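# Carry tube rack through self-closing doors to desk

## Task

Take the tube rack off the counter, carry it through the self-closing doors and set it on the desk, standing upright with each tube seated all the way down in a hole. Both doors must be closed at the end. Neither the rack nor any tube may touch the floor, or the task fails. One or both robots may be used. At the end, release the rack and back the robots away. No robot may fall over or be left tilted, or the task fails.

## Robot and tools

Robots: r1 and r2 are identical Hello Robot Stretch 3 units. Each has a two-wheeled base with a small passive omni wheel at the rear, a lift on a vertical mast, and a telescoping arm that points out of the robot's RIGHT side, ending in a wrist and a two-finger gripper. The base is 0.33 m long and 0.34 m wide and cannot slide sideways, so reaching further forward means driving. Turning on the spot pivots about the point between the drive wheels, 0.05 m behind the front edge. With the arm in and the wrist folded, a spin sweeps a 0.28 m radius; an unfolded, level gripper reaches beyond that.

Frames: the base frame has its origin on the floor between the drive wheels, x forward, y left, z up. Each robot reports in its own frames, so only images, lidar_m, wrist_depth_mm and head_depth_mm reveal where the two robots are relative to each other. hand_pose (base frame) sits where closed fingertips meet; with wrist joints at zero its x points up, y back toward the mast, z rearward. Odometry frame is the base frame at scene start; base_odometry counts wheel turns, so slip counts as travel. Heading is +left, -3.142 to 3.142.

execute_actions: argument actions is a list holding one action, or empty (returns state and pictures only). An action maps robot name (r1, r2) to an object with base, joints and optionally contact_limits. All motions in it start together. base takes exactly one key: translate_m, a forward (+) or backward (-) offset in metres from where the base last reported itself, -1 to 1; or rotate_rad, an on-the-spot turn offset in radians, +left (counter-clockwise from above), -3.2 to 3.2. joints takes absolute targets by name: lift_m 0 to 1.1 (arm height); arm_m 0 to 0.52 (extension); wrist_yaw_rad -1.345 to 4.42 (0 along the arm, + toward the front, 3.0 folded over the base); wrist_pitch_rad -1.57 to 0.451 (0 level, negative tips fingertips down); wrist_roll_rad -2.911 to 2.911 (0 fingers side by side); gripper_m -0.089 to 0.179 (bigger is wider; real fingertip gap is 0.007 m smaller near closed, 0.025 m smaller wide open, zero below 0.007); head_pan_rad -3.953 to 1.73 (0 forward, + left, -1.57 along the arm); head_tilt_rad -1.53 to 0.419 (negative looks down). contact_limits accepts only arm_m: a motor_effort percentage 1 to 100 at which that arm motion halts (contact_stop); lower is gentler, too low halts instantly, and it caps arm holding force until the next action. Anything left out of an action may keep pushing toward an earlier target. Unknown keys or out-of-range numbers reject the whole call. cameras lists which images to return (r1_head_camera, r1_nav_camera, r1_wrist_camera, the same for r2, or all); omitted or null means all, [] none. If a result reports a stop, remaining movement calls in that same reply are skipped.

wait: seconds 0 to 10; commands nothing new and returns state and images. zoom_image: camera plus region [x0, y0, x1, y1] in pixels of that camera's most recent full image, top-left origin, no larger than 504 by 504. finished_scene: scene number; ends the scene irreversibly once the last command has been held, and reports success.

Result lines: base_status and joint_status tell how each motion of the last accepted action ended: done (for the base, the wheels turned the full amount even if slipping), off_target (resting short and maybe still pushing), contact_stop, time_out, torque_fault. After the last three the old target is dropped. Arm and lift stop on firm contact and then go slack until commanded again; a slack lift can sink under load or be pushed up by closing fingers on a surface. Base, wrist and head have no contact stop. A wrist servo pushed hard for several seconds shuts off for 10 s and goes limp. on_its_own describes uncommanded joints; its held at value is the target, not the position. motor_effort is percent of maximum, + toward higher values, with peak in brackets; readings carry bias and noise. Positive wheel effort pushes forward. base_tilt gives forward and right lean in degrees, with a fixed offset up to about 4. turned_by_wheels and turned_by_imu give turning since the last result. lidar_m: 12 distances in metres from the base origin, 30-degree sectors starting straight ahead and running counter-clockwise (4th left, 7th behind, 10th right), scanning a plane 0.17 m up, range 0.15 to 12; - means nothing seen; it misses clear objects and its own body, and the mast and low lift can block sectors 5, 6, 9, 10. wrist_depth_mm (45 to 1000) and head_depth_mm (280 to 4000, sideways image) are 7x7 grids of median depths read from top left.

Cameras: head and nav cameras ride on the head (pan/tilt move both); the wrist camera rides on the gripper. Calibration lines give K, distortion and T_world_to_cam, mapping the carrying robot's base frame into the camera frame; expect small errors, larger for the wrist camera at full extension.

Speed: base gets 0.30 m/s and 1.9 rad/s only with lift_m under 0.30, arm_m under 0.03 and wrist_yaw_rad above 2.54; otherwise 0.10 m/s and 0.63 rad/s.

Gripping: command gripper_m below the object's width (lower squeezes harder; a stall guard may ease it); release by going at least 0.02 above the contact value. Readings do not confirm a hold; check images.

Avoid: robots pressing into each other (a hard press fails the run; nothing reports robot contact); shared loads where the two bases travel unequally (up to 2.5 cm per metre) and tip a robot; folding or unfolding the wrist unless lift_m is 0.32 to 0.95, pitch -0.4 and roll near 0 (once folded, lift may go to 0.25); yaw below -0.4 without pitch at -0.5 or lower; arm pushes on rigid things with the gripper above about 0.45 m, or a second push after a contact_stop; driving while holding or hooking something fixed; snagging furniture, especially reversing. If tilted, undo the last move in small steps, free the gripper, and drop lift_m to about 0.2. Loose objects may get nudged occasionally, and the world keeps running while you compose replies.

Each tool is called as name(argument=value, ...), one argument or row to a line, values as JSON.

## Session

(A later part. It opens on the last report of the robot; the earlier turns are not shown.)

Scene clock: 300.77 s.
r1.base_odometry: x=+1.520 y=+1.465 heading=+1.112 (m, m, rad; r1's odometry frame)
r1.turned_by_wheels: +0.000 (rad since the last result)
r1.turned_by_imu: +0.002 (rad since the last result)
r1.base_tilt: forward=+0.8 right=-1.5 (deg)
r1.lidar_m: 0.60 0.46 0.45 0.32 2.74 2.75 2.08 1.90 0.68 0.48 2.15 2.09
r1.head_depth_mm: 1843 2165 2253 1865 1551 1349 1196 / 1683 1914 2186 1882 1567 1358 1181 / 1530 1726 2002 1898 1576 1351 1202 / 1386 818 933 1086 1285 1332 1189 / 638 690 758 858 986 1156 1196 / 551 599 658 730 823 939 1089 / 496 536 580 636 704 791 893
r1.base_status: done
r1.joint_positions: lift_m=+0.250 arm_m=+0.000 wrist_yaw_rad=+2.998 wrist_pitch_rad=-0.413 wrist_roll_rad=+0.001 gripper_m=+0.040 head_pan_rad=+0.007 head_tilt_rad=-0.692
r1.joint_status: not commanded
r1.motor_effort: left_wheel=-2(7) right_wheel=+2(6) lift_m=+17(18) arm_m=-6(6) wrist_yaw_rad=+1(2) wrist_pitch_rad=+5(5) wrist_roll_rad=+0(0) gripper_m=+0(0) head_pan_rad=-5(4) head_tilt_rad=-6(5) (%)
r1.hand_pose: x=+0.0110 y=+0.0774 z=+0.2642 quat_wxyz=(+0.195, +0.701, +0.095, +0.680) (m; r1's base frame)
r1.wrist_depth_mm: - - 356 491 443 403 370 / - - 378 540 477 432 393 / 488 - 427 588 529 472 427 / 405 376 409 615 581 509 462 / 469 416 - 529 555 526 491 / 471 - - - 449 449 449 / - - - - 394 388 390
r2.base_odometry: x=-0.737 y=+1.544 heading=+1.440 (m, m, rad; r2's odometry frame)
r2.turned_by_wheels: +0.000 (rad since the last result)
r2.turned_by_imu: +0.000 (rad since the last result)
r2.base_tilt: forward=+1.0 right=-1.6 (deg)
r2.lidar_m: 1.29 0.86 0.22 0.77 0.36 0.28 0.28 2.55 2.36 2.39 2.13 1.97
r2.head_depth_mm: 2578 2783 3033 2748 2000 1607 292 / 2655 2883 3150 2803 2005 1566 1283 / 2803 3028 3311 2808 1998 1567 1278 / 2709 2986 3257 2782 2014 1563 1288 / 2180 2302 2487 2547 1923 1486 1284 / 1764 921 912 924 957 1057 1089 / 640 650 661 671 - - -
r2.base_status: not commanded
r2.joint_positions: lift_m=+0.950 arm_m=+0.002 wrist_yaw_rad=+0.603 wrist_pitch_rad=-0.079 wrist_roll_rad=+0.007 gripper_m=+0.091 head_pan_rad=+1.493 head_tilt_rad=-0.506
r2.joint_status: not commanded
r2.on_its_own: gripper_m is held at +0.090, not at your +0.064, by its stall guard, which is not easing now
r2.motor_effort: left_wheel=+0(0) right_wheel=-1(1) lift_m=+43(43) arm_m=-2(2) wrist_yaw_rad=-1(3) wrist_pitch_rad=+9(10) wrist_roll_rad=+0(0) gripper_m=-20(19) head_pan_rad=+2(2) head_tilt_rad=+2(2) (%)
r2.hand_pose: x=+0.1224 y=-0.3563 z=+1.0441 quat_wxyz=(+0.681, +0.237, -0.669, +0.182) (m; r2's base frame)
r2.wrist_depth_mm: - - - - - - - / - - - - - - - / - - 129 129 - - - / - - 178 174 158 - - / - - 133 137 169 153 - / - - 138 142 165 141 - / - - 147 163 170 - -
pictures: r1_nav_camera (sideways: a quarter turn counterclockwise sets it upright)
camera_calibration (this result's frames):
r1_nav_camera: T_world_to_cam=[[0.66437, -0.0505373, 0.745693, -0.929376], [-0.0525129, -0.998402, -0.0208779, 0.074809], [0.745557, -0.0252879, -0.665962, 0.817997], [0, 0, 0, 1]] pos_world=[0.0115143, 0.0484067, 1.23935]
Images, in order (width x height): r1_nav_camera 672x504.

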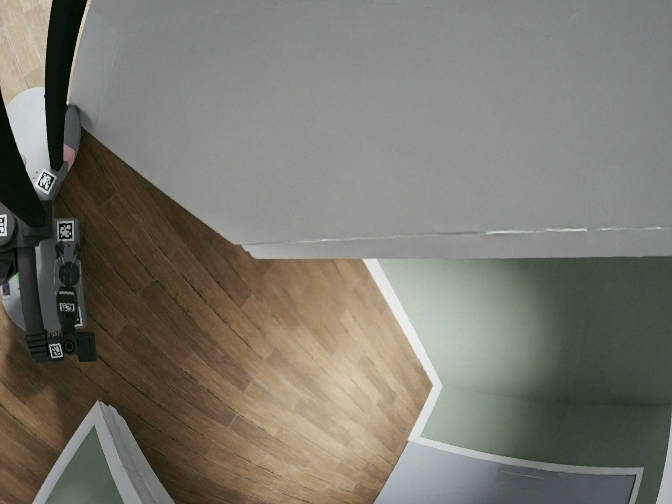

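execute_actions(
  actions=[
    {"r1":{"base":{"translate_m":0.25}}},
  ],
  cameras=[],
)

Scene clock: 307.13 s.
r1.base_odometry: x=+1.631 y=+1.689 heading=+1.112 (m, m, rad; r1's odometry frame)
r1.turned_by_wheels: +0.000 (rad since the last result)
r1.turned_by_imu: +0.001 (rad since the last result)
r1.base_tilt: forward=+0.8 right=-1.4 (deg)
r1.lidar_m: 0.41 0.31 0.31 0.33 0.43 0.52 2.29 2.09 0.53 0.59 2.59 1.75
r1.head_depth_mm: 1529 1801 2098 1861 1569 1348 1185 / 1394 1597 1889 1843 1554 1347 1182 / 1280 1444 1666 1834 1571 1365 1193 / 492 554 626 731 853 1062 1173 / 438 480 531 583 654 767 928 / 368 401 439 487 550 626 729 / 332 357 389 426 471 528 599
r1.base_status: done
r1.joint_positions: lift_m=+0.250 arm_m=+0.000 wrist_yaw_rad=+2.998 wrist_pitch_rad=-0.413 wrist_roll_rad=+0.001 gripper_m=+0.040 head_pan_rad=+0.007 head_tilt_rad=-0.692
r1.joint_status: not commanded
r1.motor_effort: left_wheel=-2(8) right_wheel=+3(6) lift_m=+17(18) arm_m=-6(6) wrist_yaw_rad=+2(2) wrist_pitch_rad=+5(5) wrist_roll_rad=+0(0) gripper_m=-1(0) head_pan_rad=-4(5) head_tilt_rad=-6(5) (%)
r1.hand_pose: x=+0.0110 y=+0.0774 z=+0.2642 quat_wxyz=(+0.195, +0.701, +0.095, +0.680) (m; r1's base frame)
r1.wrist_depth_mm: - - 398 351 314 285 260 / - - 441 382 342 307 279 / 477 - 493 426 374 333 300 / 399 465 542 474 409 362 325 / 407 499 - 531 450 400 352 / 401 - - - 451 432 385 / - - - - 389 391 391
r2.base_odometry: x=-0.737 y=+1.544 heading=+1.440 (m, m, rad; r2's odometry frame)
r2.turned_by_wheels: +0.000 (rad since the last result)
r2.turned_by_imu: +0.000 (rad since the last result)
r2.base_tilt: forward=+1.0 right=-1.7 (deg)
r2.lidar_m: 1.29 0.86 0.90 0.41 0.36 0.28 0.28 2.56 2.36 2.39 2.14 1.97
r2.head_depth_mm: 2593 2808 3056 2789 1993 1565 1249 / 2608 442 3221 2797 1999 1556 830 / 430 443 3314 2805 2009 1561 1219 / 319 348 383 427 484 555 677 / 1971 2114 2335 2491 1861 1491 1286 / 1766 921 911 927 953 1057 1087 / 640 649 659 670 - - -
r2.base_status: not commanded
r2.joint_positions: lift_m=+0.950 arm_m=+0.002 wrist_yaw_rad=+0.603 wrist_pitch_rad=-0.079 wrist_roll_rad=+0.007 gripper_m=+0.091 head_pan_rad=+1.493 head_tilt_rad=-0.506
r2.joint_status: not commanded
r2.on_its_own: gripper_m is held at +0.090, not at your +0.064, by its stall guard, which is not easing now
r2.motor_effort: left_wheel=+0(0) right_wheel=+0(1) lift_m=+44(43) arm_m=-3(1) wrist_yaw_rad=-2(1) wrist_pitch_rad=+10(10) wrist_roll_rad=+0(0) gripper_m=-19(20) head_pan_rad=+2(2) head_tilt_rad=+2(2) (%)
r2.hand_pose: x=+0.1224 y=-0.3563 z=+1.0441 quat_wxyz=(+0.681, +0.237, -0.669, +0.182) (m; r2's base frame)
r2.wrist_depth_mm: - - - - - - - / - - - - - - - / - - 128 128 - - - / - - 178 175 157 - - / - - 133 138 169 153 - / - - 138 142 165 141 - / - - 146 164 171 - -
pictures: none
No camera images: the call's "cameras" was empty. Leave "cameras" out to get every camera's image.

execute_actions(
  actions=[
    {"r1":{"base":{"rotate_rad":-0.35}}},
  ],
  cameras=[],
)

Scene clock: 310.30 s.
r1.base_odometry: x=+1.631 y=+1.689 heading=+0.762 (m, m, rad; r1's odometry frame)
r1.turned_by_wheels: -0.350 (rad since the last result)
r1.turned_by_imu: -0.349 (rad since the last result)
r1.base_tilt: forward=+0.7 right=-1.5 (deg)
r1.lidar_m: 1.43 0.36 0.31 0.31 0.36 0.43 0.54 2.17 0.88 0.53 1.54 2.57
r1.head_depth_mm: 2334 2579 2294 1863 1567 1346 1180 / 2445 2707 2311 1876 1558 1354 1184 / 2178 2473 2288 1882 1567 1353 1190 / 1803 2044 2180 1886 1579 1358 1201 / 1583 1725 1911 1898 1592 1369 1202 / 1394 1503 1646 1757 1531 942 971 / 1233 1318 1417 648 690 692 733
r1.base_status: done
r1.joint_positions: lift_m=+0.250 arm_m=+0.000 wrist_yaw_rad=+2.998 wrist_pitch_rad=-0.413 wrist_roll_rad=+0.001 gripper_m=+0.040 head_pan_rad=+0.007 head_tilt_rad=-0.692
r1.joint_status: not commanded
r1.motor_effort: left_wheel=+2(9) right_wheel=-2(5) lift_m=+17(17) arm_m=-6(6) wrist_yaw_rad=+2(1) wrist_pitch_rad=+5(5) wrist_roll_rad=+0(0) gripper_m=+0(0) head_pan_rad=-4(4) head_tilt_rad=-5(5) (%)
r1.hand_pose: x=+0.0110 y=+0.0774 z=+0.2642 quat_wxyz=(+0.195, +0.701, +0.095, +0.680) (m; r1's base frame)
r1.wrist_depth_mm: 342 - 329 326 320 315 309 / 377 - 364 355 348 342 336 / 418 - 399 391 383 379 372 / 462 471 447 442 431 417 415 / 512 508 - 488 473 471 479 / 473 - - - 450 450 450 / - - - - 392 390 394
r2.base_odometry: x=-0.737 y=+1.544 heading=+1.440 (m, m, rad; r2's odometry frame)
r2.turned_by_wheels: +0.000 (rad since the last result)
r2.turned_by_imu: +0.000 (rad since the last result)
r2.base_tilt: forward=+1.0 right=-1.6 (deg)
r2.lidar_m: 1.29 0.86 0.90 0.45 0.36 0.28 0.28 2.55 2.36 2.39 2.14 1.97
r2.head_depth_mm: 2587 2791 3005 2769 2003 1557 1284 / 2607 2734 3182 2799 2008 1559 883 / 433 451 3316 2777 2015 1565 1281 / 2652 2695 3211 2804 2011 1567 1256 / 350 382 421 467 539 1280 1222 / 834 913 909 923 956 1058 1083 / 639 650 658 671 - - -
r2.base_status: not commanded
r2.joint_positions: lift_m=+0.950 arm_m=+0.002 wrist_yaw_rad=+0.603 wrist_pitch_rad=-0.079 wrist_roll_rad=+0.007 gripper_m=+0.091 head_pan_rad=+1.493 head_tilt_rad=-0.506
r2.joint_status: not commanded
r2.on_its_own: gripper_m is held at +0.090, not at your +0.064, by its stall guard, which is not easing now
r2.motor_effort: left_wheel=+0(0) right_wheel=-1(1) lift_m=+43(43) arm_m=-2(2) wrist_yaw_rad=-3(2) wrist_pitch_rad=+10(10) wrist_roll_rad=+0(0) gripper_m=-20(20) head_pan_rad=+3(2) head_tilt_rad=+2(2) (%)
r2.hand_pose: x=+0.1224 y=-0.3563 z=+1.0441 quat_wxyz=(+0.681, +0.237, -0.669, +0.182) (m; r2's base frame)
r2.wrist_depth_mm: - - - - - - - / - - - - - - - / - - 128 129 - - - / - - 178 174 158 - - / - - 134 138 169 153 - / - - 138 141 165 141 - / - - 146 163 170 - -
pictures: none
No camera images: the call's "cameras" was empty. Leave "cameras" out to get every camera's image.

execute_actions(
  actions=[
    {"r1":{"base":{"translate_m":0.25}}},
  ],
  cameras=[],
)

execute_actions(
  actions=[
    {"r1":{"base":{"rotate_rad":-0.45},"joints":{"head_tilt_rad":-0.4}}},
  ],
  cameras=["r1_nav_camera"],
)

Scene clock: 316.37 s.
r1.base_odometry: x=+1.812 y=+1.862 heading=+0.762 (m, m, rad; r1's odometry frame)
r1.turned_by_wheels: +0.000 (rad since the last result)
r1.turned_by_imu: +0.001 (rad since the last result)
r1.base_tilt: forward=+0.8 right=-1.5 (deg)
r1.lidar_m: 1.24 0.31 0.25 0.25 0.28 0.49 0.77 2.29 0.60 1.24 1.73 2.37
r1.head_depth_mm: 2162 2392 2290 1855 1550 1350 1188 / 2227 2518 2311 1868 1556 1344 1190 / 1880 2150 2237 1894 1569 1361 1189 / 1574 1769 1979 1891 1583 1363 1192 / 1357 1491 1658 1798 1592 1364 1203 / 1199 1296 1422 1580 1594 1382 1205 / 1072 1152 1244 1358 1494 1375 613
r1.base_status: done
r1.joint_positions: lift_m=+0.250 arm_m=+0.000 wrist_yaw_rad=+2.998 wrist_pitch_rad=-0.413 wrist_roll_rad=+0.001 gripper_m=+0.040 head_pan_rad=+0.007 head_tilt_rad=-0.692
r1.joint_status: not commanded
r1.motor_effort: left_wheel=+2(10) right_wheel=-1(4) lift_m=+17(17) arm_m=-6(6) wrist_yaw_rad=+1(2) wrist_pitch_rad=+6(5) wrist_roll_rad=+0(0) gripper_m=+0(0) head_pan_rad=-5(4) head_tilt_rad=-5(5) (%)
r1.hand_pose: x=+0.0110 y=+0.0774 z=+0.2642 quat_wxyz=(+0.195, +0.701, +0.095, +0.680) (m; r1's base frame)
r1.wrist_depth_mm: 288 - 272 267 264 275 265 / 312 - 300 294 287 303 290 / 344 - 330 322 317 334 328 / 389 386 366 359 355 363 611 / 440 437 - 406 406 404 529 / 472 - - - 450 439 451 / - - - - 394 391 394
r2.base_odometry: x=-0.737 y=+1.544 heading=+1.440 (m, m, rad; r2's odometry frame)
r2.turned_by_wheels: +0.000 (rad since the last result)
r2.turned_by_imu: +0.000 (rad since the last result)
r2.base_tilt: forward=+1.0 right=-1.7 (deg)
r2.lidar_m: 1.29 0.86 0.90 0.70 0.36 0.28 0.28 2.55 2.36 2.39 2.14 1.97
r2.head_depth_mm: 2600 2813 3019 2797 1989 1567 1281 / 2681 2897 3151 2794 1996 1519 1282 / 2761 2979 3333 2775 2004 1167 1125 / 646 2686 3255 2791 2012 1564 886 / 576 2245 702 2370 1302 979 1218 / 792 912 912 923 955 1059 1087 / 640 650 660 670 - - -
r2.base_status: not commanded
r2.joint_positions: lift_m=+0.950 arm_m=+0.002 wrist_yaw_rad=+0.603 wrist_pitch_rad=-0.079 wrist_roll_rad=+0.007 gripper_m=+0.091 head_pan_rad=+1.493 head_tilt_rad=-0.506
r2.joint_status: not commanded
r2.on_its_own: gripper_m is held at +0.090, not at your +0.064, by its stall guard, which is not easing now
r2.motor_effort: left_wheel=+0(0) right_wheel=+0(1) lift_m=+43(43) arm_m=-3(3) wrist_yaw_rad=-2(2) wrist_pitch_rad=+10(9) wrist_roll_rad=+0(0) gripper_m=-20(19) head_pan_rad=+2(3) head_tilt_rad=+2(2) (%)
r2.hand_pose: x=+0.1224 y=-0.3563 z=+1.0441 quat_wxyz=(+0.681, +0.237, -0.669, +0.182) (m; r2's base frame)
r2.wrist_depth_mm: - - - - - - - / - - - - - - - / - - 129 128 - - - / - - 178 175 157 - - / - - 133 137 169 154 - / - - 139 142 165 140 - / - - 146 163 169 - -
pictures: none
No camera images: the call's "cameras" was empty. Leave "cameras" out to get every camera's image.

Scene clock: 317.83 s.
r1.base_odometry: x=+1.812 y=+1.862 heading=+0.313 (m, m, rad; r1's odometry frame)
r1.turned_by_wheels: -0.450 (rad since the last result)
r1.turned_by_imu: -0.448 (rad since the last result)
r1.base_tilt: forward=+0.7 right=-1.6 (deg)
r1.lidar_m: 2.36 1.17 0.31 0.25 0.25 0.30 0.56 0.77 2.26 0.60 1.28 1.88
r1.head_depth_mm: 2027 2182 2363 2513 2089 1660 1373 / 2045 2204 2408 2584 2099 1671 1384 / 2061 2226 2427 2604 2107 1672 1384 / 2069 2254 2403 2585 2125 1688 1397 / 2095 2251 2442 2671 2128 1684 1407 / 2089 2299 2491 2655 2156 1694 1401 / 2101 2218 2264 2267 2058 1709 1418
r1.base_status: done
r1.joint_positions: lift_m=+0.250 arm_m=+0.000 wrist_yaw_rad=+2.998 wrist_pitch_rad=-0.413 wrist_roll_rad=+0.001 gripper_m=+0.040 head_pan_rad=+0.007 head_tilt_rad=-0.408
r1.joint_status: all done
r1.motor_effort: left_wheel=+2(8) right_wheel=-1(5) lift_m=+18(17) arm_m=-6(6) wrist_yaw_rad=+2(2) wrist_pitch_rad=+5(5) wrist_roll_rad=+0(0) gripper_m=+0(0) head_pan_rad=-4(5) head_tilt_rad=+5(36) (%)
r1.hand_pose: x=+0.0110 y=+0.0774 z=+0.2642 quat_wxyz=(+0.195, +0.701, +0.095, +0.680) (m; r1's base frame)
r1.wrist_depth_mm: - - 257 289 334 906 938 / 235 - 280 317 366 951 969 / 254 - 308 352 411 819 838 / 276 293 345 390 470 644 633 / 301 326 - 418 532 530 529 / 319 - - - 455 450 451 / - - - - 393 394 394
r2.base_odometry: x=-0.737 y=+1.544 heading=+1.440 (m, m, rad; r2's odometry frame)
r2.turned_by_wheels: +0.000 (rad since the last result)
r2.turned_by_imu: +0.000 (rad since the last result)
r2.base_tilt: forward=+0.9 right=-1.6 (deg)
r2.lidar_m: 1.29 0.86 0.90 0.76 0.36 0.28 0.28 2.56 2.36 2.39 2.13 1.98
r2.head_depth_mm: 2587 2787 3058 2775 1986 1564 1283 / 2659 2880 3184 2801 2012 1562 1283 / 2729 2988 3327 2805 2011 1087 1154 / 654 2671 3268 2813 2011 1259 1098 / 635 2310 2495 867 1291 939 1102 / 626 782 850 924 957 1056 1086 / 639 649 658 672 - - -
r2.base_status: not commanded
r2.joint_positions: lift_m=+0.950 arm_m=+0.002 wrist_yaw_rad=+0.603 wrist_pitch_rad=-0.079 wrist_roll_rad=+0.007 gripper_m=+0.091 head_pan_rad=+1.493 head_tilt_rad=-0.506
r2.joint_status: not commanded
r2.on_its_own: gripper_m is held at +0.090, not at your +0.064, by its stall guard, which is not easing now
r2.motor_effort: left_wheel=+0(0) right_wheel=-1(1) lift_m=+43(43) arm_m=-2(2) wrist_yaw_rad=-2(2) wrist_pitch_rad=+10(10) wrist_roll_rad=+0(0) gripper_m=-19(20) head_pan_rad=+2(2) head_tilt_rad=+2(2) (%)
r2.hand_pose: x=+0.1224 y=-0.3563 z=+1.0441 quat_wxyz=(+0.681, +0.237, -0.669, +0.182) (m; r2's base frame)
r2.wrist_depth_mm: - - - - - - - / - - - - - - - / - - 129 129 - - - / - - 178 176 157 - - / - - 134 137 170 153 - / - - 138 142 164 141 - / - - 146 163 170 - -
pictures: r1_nav_camera (sideways: a quarter turn counterclockwise sets it upright)
camera_calibration (this result's frames):
r1_nav_camera: T_world_to_cam=[[0.428756, -0.0522129, 0.90191, -1.13162], [-0.0443698, -0.998341, -0.0367026, 0.095372], [0.90233, -0.0242812, -0.430361, 0.510518], [0, 0, 0, 1]] pos_world=[0.028765, 0.0485244, 1.24383]
Images, in order (width x height): r1_nav_camera 672x504.

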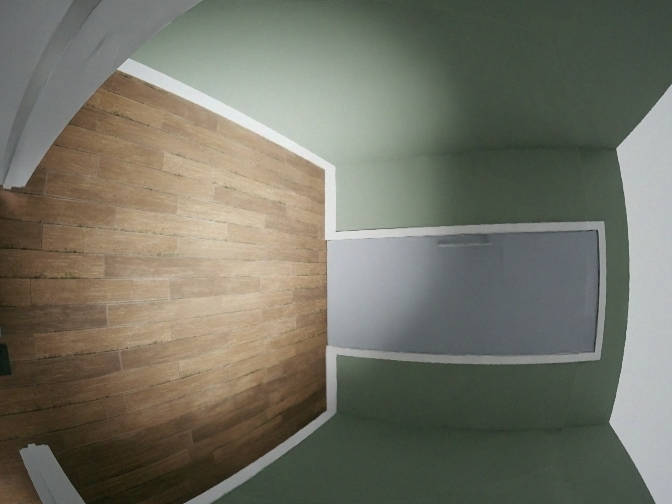

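execute_actions(
  actions=[
    {"r1":{"base":{"translate_m":1.0}}},
  ],
  cameras=[],
)

execute_actions(
  actions=[
    {"r1":{"base":{"translate_m":0.4},"joints":{"lift_m":0.9}}},
  ],
  cameras=[],
)

execute_actions(
  actions=[
    {"r1":{"base":{"rotate_rad":1.52},"joints":{"head_pan_rad":-1.57,"head_tilt_rad":-0.3,"wrist_yaw_rad":0.0,"gripper_m":0.12}}},
  ],
  cameras=["r1_nav_camera","r1_wrist_camera"],
)

Scene clock: 362.93 s.
r1.base_odometry: x=+2.763 y=+2.169 heading=+0.313 (m, m, rad; r1's odometry frame)
r1.turned_by_wheels: +0.000 (rad since the last result)
r1.turned_by_imu: +0.008 (rad since the last result)
r1.base_tilt: forward=+0.8 right=-1.5 (deg)
r1.lidar_m: 1.37 1.02 0.81 0.79 0.85 0.86 1.02 1.10 1.31 1.29 1.39 1.39
r1.head_depth_mm: 1152 1242 1347 1470 1599 1673 1379 / 1166 1248 1362 1485 1644 1660 1382 / 1178 1269 1375 1496 1669 1675 1397 / 1167 1269 1399 1498 1663 1680 1399 / 1184 1284 1390 1537 1692 1696 1398 / 1199 1287 1417 1554 1719 1705 1412 / 1213 1313 1430 1574 1748 1705 1425
r1.base_status: done
r1.joint_positions: lift_m=+0.250 arm_m=+0.000 wrist_yaw_rad=+2.998 wrist_pitch_rad=-0.413 wrist_roll_rad=+0.001 gripper_m=+0.040 head_pan_rad=+0.007 head_tilt_rad=-0.407
r1.joint_status: not commanded
r1.motor_effort: left_wheel=+0(9) right_wheel=-1(2) lift_m=+18(17) arm_m=-6(6) wrist_yaw_rad=+1(1) wrist_pitch_rad=+5(5) wrist_roll_rad=+0(0) gripper_m=-1(0) head_pan_rad=-4(4) head_tilt_rad=+5(6) (%)
r1.hand_pose: x=+0.0110 y=+0.0774 z=+0.2642 quat_wxyz=(+0.195, +0.701, +0.095, +0.680) (m; r1's base frame)
r1.wrist_depth_mm: 738 - 779 783 800 799 842 / 816 - 833 865 869 868 912 / 819 - 833 817 820 816 817 / 652 624 643 641 639 632 642 / 538 534 - 555 550 527 533 / 465 - - - 454 452 450 / - - - - 390 393 389
r2.base_odometry: x=-0.737 y=+1.544 heading=+1.440 (m, m, rad; r2's odometry frame)
r2.turned_by_wheels: +0.000 (rad since the last result)
r2.turned_by_imu: -0.001 (rad since the last result)
r2.base_tilt: forward=+1.0 right=-1.7 (deg)
r2.lidar_m: 1.29 0.86 0.90 0.77 0.36 0.28 0.28 2.56 2.36 2.40 2.13 1.98
r2.head_depth_mm: 2573 2767 3066 2775 2010 1563 1285 / 2642 2914 3190 2510 1928 1564 1279 / 2681 2998 3272 2062 1907 1567 1282 / 2706 2991 3251 2804 2009 1567 1283 / 2154 2326 2492 2533 1932 1496 1285 / 1763 924 910 926 956 1057 1087 / 640 650 658 670 - - -
r2.base_status: not commanded
r2.joint_positions: lift_m=+0.950 arm_m=+0.002 wrist_yaw_rad=+0.603 wrist_pitch_rad=-0.079 wrist_roll_rad=+0.007 gripper_m=+0.091 head_pan_rad=+1.493 head_tilt_rad=-0.506
r2.joint_status: not commanded
r2.on_its_own: gripper_m is held at +0.090, not at your +0.064, by its stall guard, which is not easing now
r2.motor_effort: left_wheel=+0(0) right_wheel=-1(1) lift_m=+43(43) arm_m=-2(2) wrist_yaw_rad=-2(2) wrist_pitch_rad=+10(10) wrist_roll_rad=+0(0) gripper_m=-19(20) head_pan_rad=+2(2) head_tilt_rad=+2(2) (%)
r2.hand_pose: x=+0.1224 y=-0.3563 z=+1.0441 quat_wxyz=(+0.681, +0.237, -0.669, +0.182) (m; r2's base frame)
r2.wrist_depth_mm: - - - - - - - / - - - - - - - / - - 128 129 - - - / - - 178 175 157 - - / - - 133 138 169 153 - / - - 139 142 164 141 - / - - 147 163 170 - -
pictures: none
No camera images: the call's "cameras" was empty. Leave "cameras" out to get every camera's image.

Scene clock: 369.67 s.
r1.base_odometry: x=+3.144 y=+2.293 heading=+0.313 (m, m, rad; r1's odometry frame)
r1.turned_by_wheels: +0.000 (rad since the last result)
r1.turned_by_imu: +0.002 (rad since the last result)
r1.base_tilt: forward=+0.9 right=-1.4 (deg)
r1.lidar_m: 0.98 0.96 0.76 0.75 0.81 1.21 1.25 1.45 1.36 1.34 1.24 0.99
r1.head_depth_mm: 805 866 939 1025 1127 1254 1354 / 812 876 945 1035 1145 1273 1360 / 818 884 961 1048 1157 1293 1388 / 822 881 960 1055 1161 1305 1394 / 820 893 974 1066 1184 1333 1406 / 842 905 994 1083 1202 1349 1417 / 851 920 1000 1099 1224 1372 1417
r1.base_status: done
r1.joint_positions: lift_m=+0.900 arm_m=+0.000 wrist_yaw_rad=+2.998 wrist_pitch_rad=-0.414 wrist_roll_rad=+0.001 gripper_m=+0.040 head_pan_rad=+0.007 head_tilt_rad=-0.407
r1.joint_status: all done
r1.motor_effort: left_wheel=+0(9) right_wheel=+1(5) lift_m=+36(40) arm_m=-6(6) wrist_yaw_rad=+1(2) wrist_pitch_rad=+5(6) wrist_roll_rad=+0(0) gripper_m=+0(0) head_pan_rad=-4(5) head_tilt_rad=+5(5) (%)
r1.hand_pose: x=+0.0109 y=+0.0774 z=+0.9133 quat_wxyz=(+0.195, +0.701, +0.095, +0.680) (m; r1's base frame)
r1.wrist_depth_mm: 713 - 729 727 762 782 775 / 774 - 799 815 828 845 861 / 833 - 879 904 912 938 962 / 922 962 990 990 - - - / - - - - - - - / - - - - - - - / - - - - - - -
r2.base_odometry: x=-0.737 y=+1.544 heading=+1.440 (m, m, rad; r2's odometry frame)
r2.turned_by_wheels: +0.000 (rad since the last result)
r2.turned_by_imu: +0.000 (rad since the last result)
r2.base_tilt: forward=+0.9 right=-1.7 (deg)
r2.lidar_m: 1.29 0.86 0.90 0.77 0.36 0.28 0.28 2.56 2.36 2.39 2.13 1.97
r2.head_depth_mm: 2569 2782 3040 2760 2002 1557 1285 / 2639 2824 3180 2813 2005 1563 1288 / 2764 2973 3253 2414 2009 1570 1286 / 2697 2950 3251 2823 2017 1573 1284 / 2158 2312 2487 2539 1937 1489 1284 / 1767 921 911 924 957 1058 1088 / 641 650 660 669 - - -
r2.base_status: not commanded
r2.joint_positions: lift_m=+0.950 arm_m=+0.002 wrist_yaw_rad=+0.603 wrist_pitch_rad=-0.079 wrist_roll_rad=+0.007 gripper_m=+0.091 head_pan_rad=+1.493 head_tilt_rad=-0.506
r2.joint_status: not commanded
r2.on_its_own: gripper_m is held at +0.090, not at your +0.064, by its stall guard, which is not easing now
r2.motor_effort: left_wheel=+0(0) right_wheel=+0(1) lift_m=+43(43) arm_m=-3(3) wrist_yaw_rad=-2(3) wrist_pitch_rad=+10(10) wrist_roll_rad=+0(0) gripper_m=-20(19) head_pan_rad=+2(1) head_tilt_rad=+2(2) (%)
r2.hand_pose: x=+0.1224 y=-0.3563 z=+1.0441 quat_wxyz=(+0.681, +0.237, -0.669, +0.182) (m; r2's base frame)
r2.wrist_depth_mm: - - - - - - - / - - - - - - - / - - 129 129 - - - / - - 178 175 157 - - / - - 133 138 168 153 - / - - 138 142 165 140 - / - - 146 163 169 - -
pictures: none
No camera images: the call's "cameras" was empty. Leave "cameras" out to get every camera's image.

Scene clock: 373.13 s.
r1.base_odometry: x=+3.144 y=+2.293 heading=+1.833 (m, m, rad; r1's odometry frame)
r1.turned_by_wheels: +1.520 (rad since the last result)
r1.turned_by_imu: +1.516 (rad since the last result)
r1.base_tilt: forward=+0.9 right=-1.4 (deg)
r1.lidar_m: 0.75 0.80 1.14 1.24 1.64 1.37 1.34 1.31 1.00 0.98 1.00 0.77
r1.head_depth_mm: 826 876 930 996 1069 1167 1270 / 829 879 934 1005 1077 1183 1246 / 830 886 943 1009 1095 1185 1256 / 837 883 943 1016 1094 1190 1276 / 840 885 944 1015 1094 1195 1290 / 845 898 958 1036 1119 1207 1324 / 849 900 966 1035 1123 1217 1336
r1.base_status: done
r1.joint_positions: lift_m=+0.900 arm_m=+0.000 wrist_yaw_rad=+0.003 wrist_pitch_rad=-0.414 wrist_roll_rad=+0.001 gripper_m=+0.120 head_pan_rad=-1.563 head_tilt_rad=-0.310
r1.joint_status: all done
r1.motor_effort: left_wheel=-2(5) right_wheel=+2(8) lift_m=+36(37) arm_m=-6(6) wrist_yaw_rad=-3(3) wrist_pitch_rad=+5(5) wrist_roll_rad=+0(0) gripper_m=+0(80) head_pan_rad=-5(57) head_tilt_rad=+6(20) (%)
r1.hand_pose: x=-0.0209 y=-0.3703 z=+0.9133 quat_wxyz=(+0.692, +0.146, -0.692, -0.145) (m; r1's base frame)
r1.wrist_depth_mm: 690 686 673 675 669 664 658 / 759 741 746 764 728 721 733 / 834 834 819 808 816 812 795 / 913 930 925 921 927 893 885 / 932 - - - - 1000 996 / 898 - - - - - - / 872 - - - - - -
r2.base_odometry: x=-0.737 y=+1.544 heading=+1.440 (m, m, rad; r2's odometry frame)
r2.turned_by_wheels: +0.000 (rad since the last result)
r2.turned_by_imu: +0.000 (rad since the last result)
r2.base_tilt: forward=+1.0 right=-1.7 (deg)
r2.lidar_m: 1.29 0.86 0.91 0.77 0.36 0.28 0.28 2.56 2.36 2.38 2.13 1.97
r2.head_depth_mm: 2549 2765 3034 2800 2009 1568 1278 / 2631 2755 3123 2411 1998 1567 1282 / 2789 3045 3309 2786 2011 1571 1282 / 2695 2957 3238 2797 2018 1558 1286 / 2162 2310 2475 2522 1937 1483 1283 / 1778 920 912 925 954 1060 1087 / 640 651 658 672 - - -
r2.base_status: not commanded
r2.joint_positions: lift_m=+0.950 arm_m=+0.002 wrist_yaw_rad=+0.603 wrist_pitch_rad=-0.079 wrist_roll_rad=+0.007 gripper_m=+0.091 head_pan_rad=+1.493 head_tilt_rad=-0.506
r2.joint_status: not commanded
r2.on_its_own: gripper_m is held at +0.090, not at your +0.064, by its stall guard, which is not easing now
r2.motor_effort: left_wheel=+0(0) right_wheel=-1(1) lift_m=+43(43) arm_m=-2(1) wrist_yaw_rad=-3(2) wrist_pitch_rad=+10(10) wrist_roll_rad=+0(0) gripper_m=-19(19) head_pan_rad=+2(2) head_tilt_rad=+2(2) (%)
r2.hand_pose: x=+0.1224 y=-0.3563 z=+1.0441 quat_wxyz=(+0.681, +0.237, -0.669, +0.182) (m; r2's base frame)
r2.wrist_depth_mm: - - - - - - - / - - - - - - - / - - 129 129 - - - / - - 178 175 158 - - / - - 134 137 169 153 - / - - 138 142 164 140 - / - - 146 163 170 - -
pictures: r1_nav_camera (sideways: a quarter turn counterclockwise sets it upright), r1_wrist_camera
camera_calibration (this result's frames):
r1_nav_camera: T_world_to_cam=[[-0.0525154, -0.337998, 0.93968, -1.17798], [-0.998352, 0.0395656, -0.0415628, 0.107524], [-0.0231308, -0.940315, -0.339519, 0.397947], [0, 0, 0, 1]] pos_world=[0.0546895, -0.028213, 1.2465]
r1_wrist_camera: T_world_to_cam=[[-0.999033, 0.0406107, -0.0168475, 0.00656886], [0.0378595, 0.599771, -0.799276, 0.977209], [-0.0223545, -0.799141, -0.600728, 0.415266], [0, 0, 0, 1]] pos_world=[-0.021151, -0.254512, 1.03063]
Images, in order (width x height): r1_nav_camera 672x504, r1_wrist_camera 644x364.

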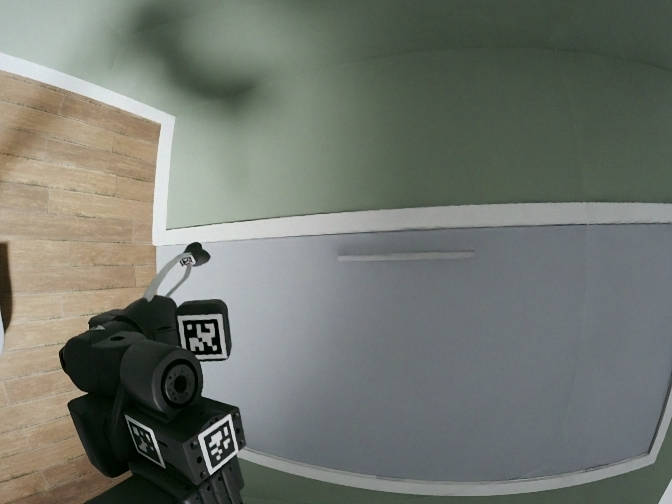

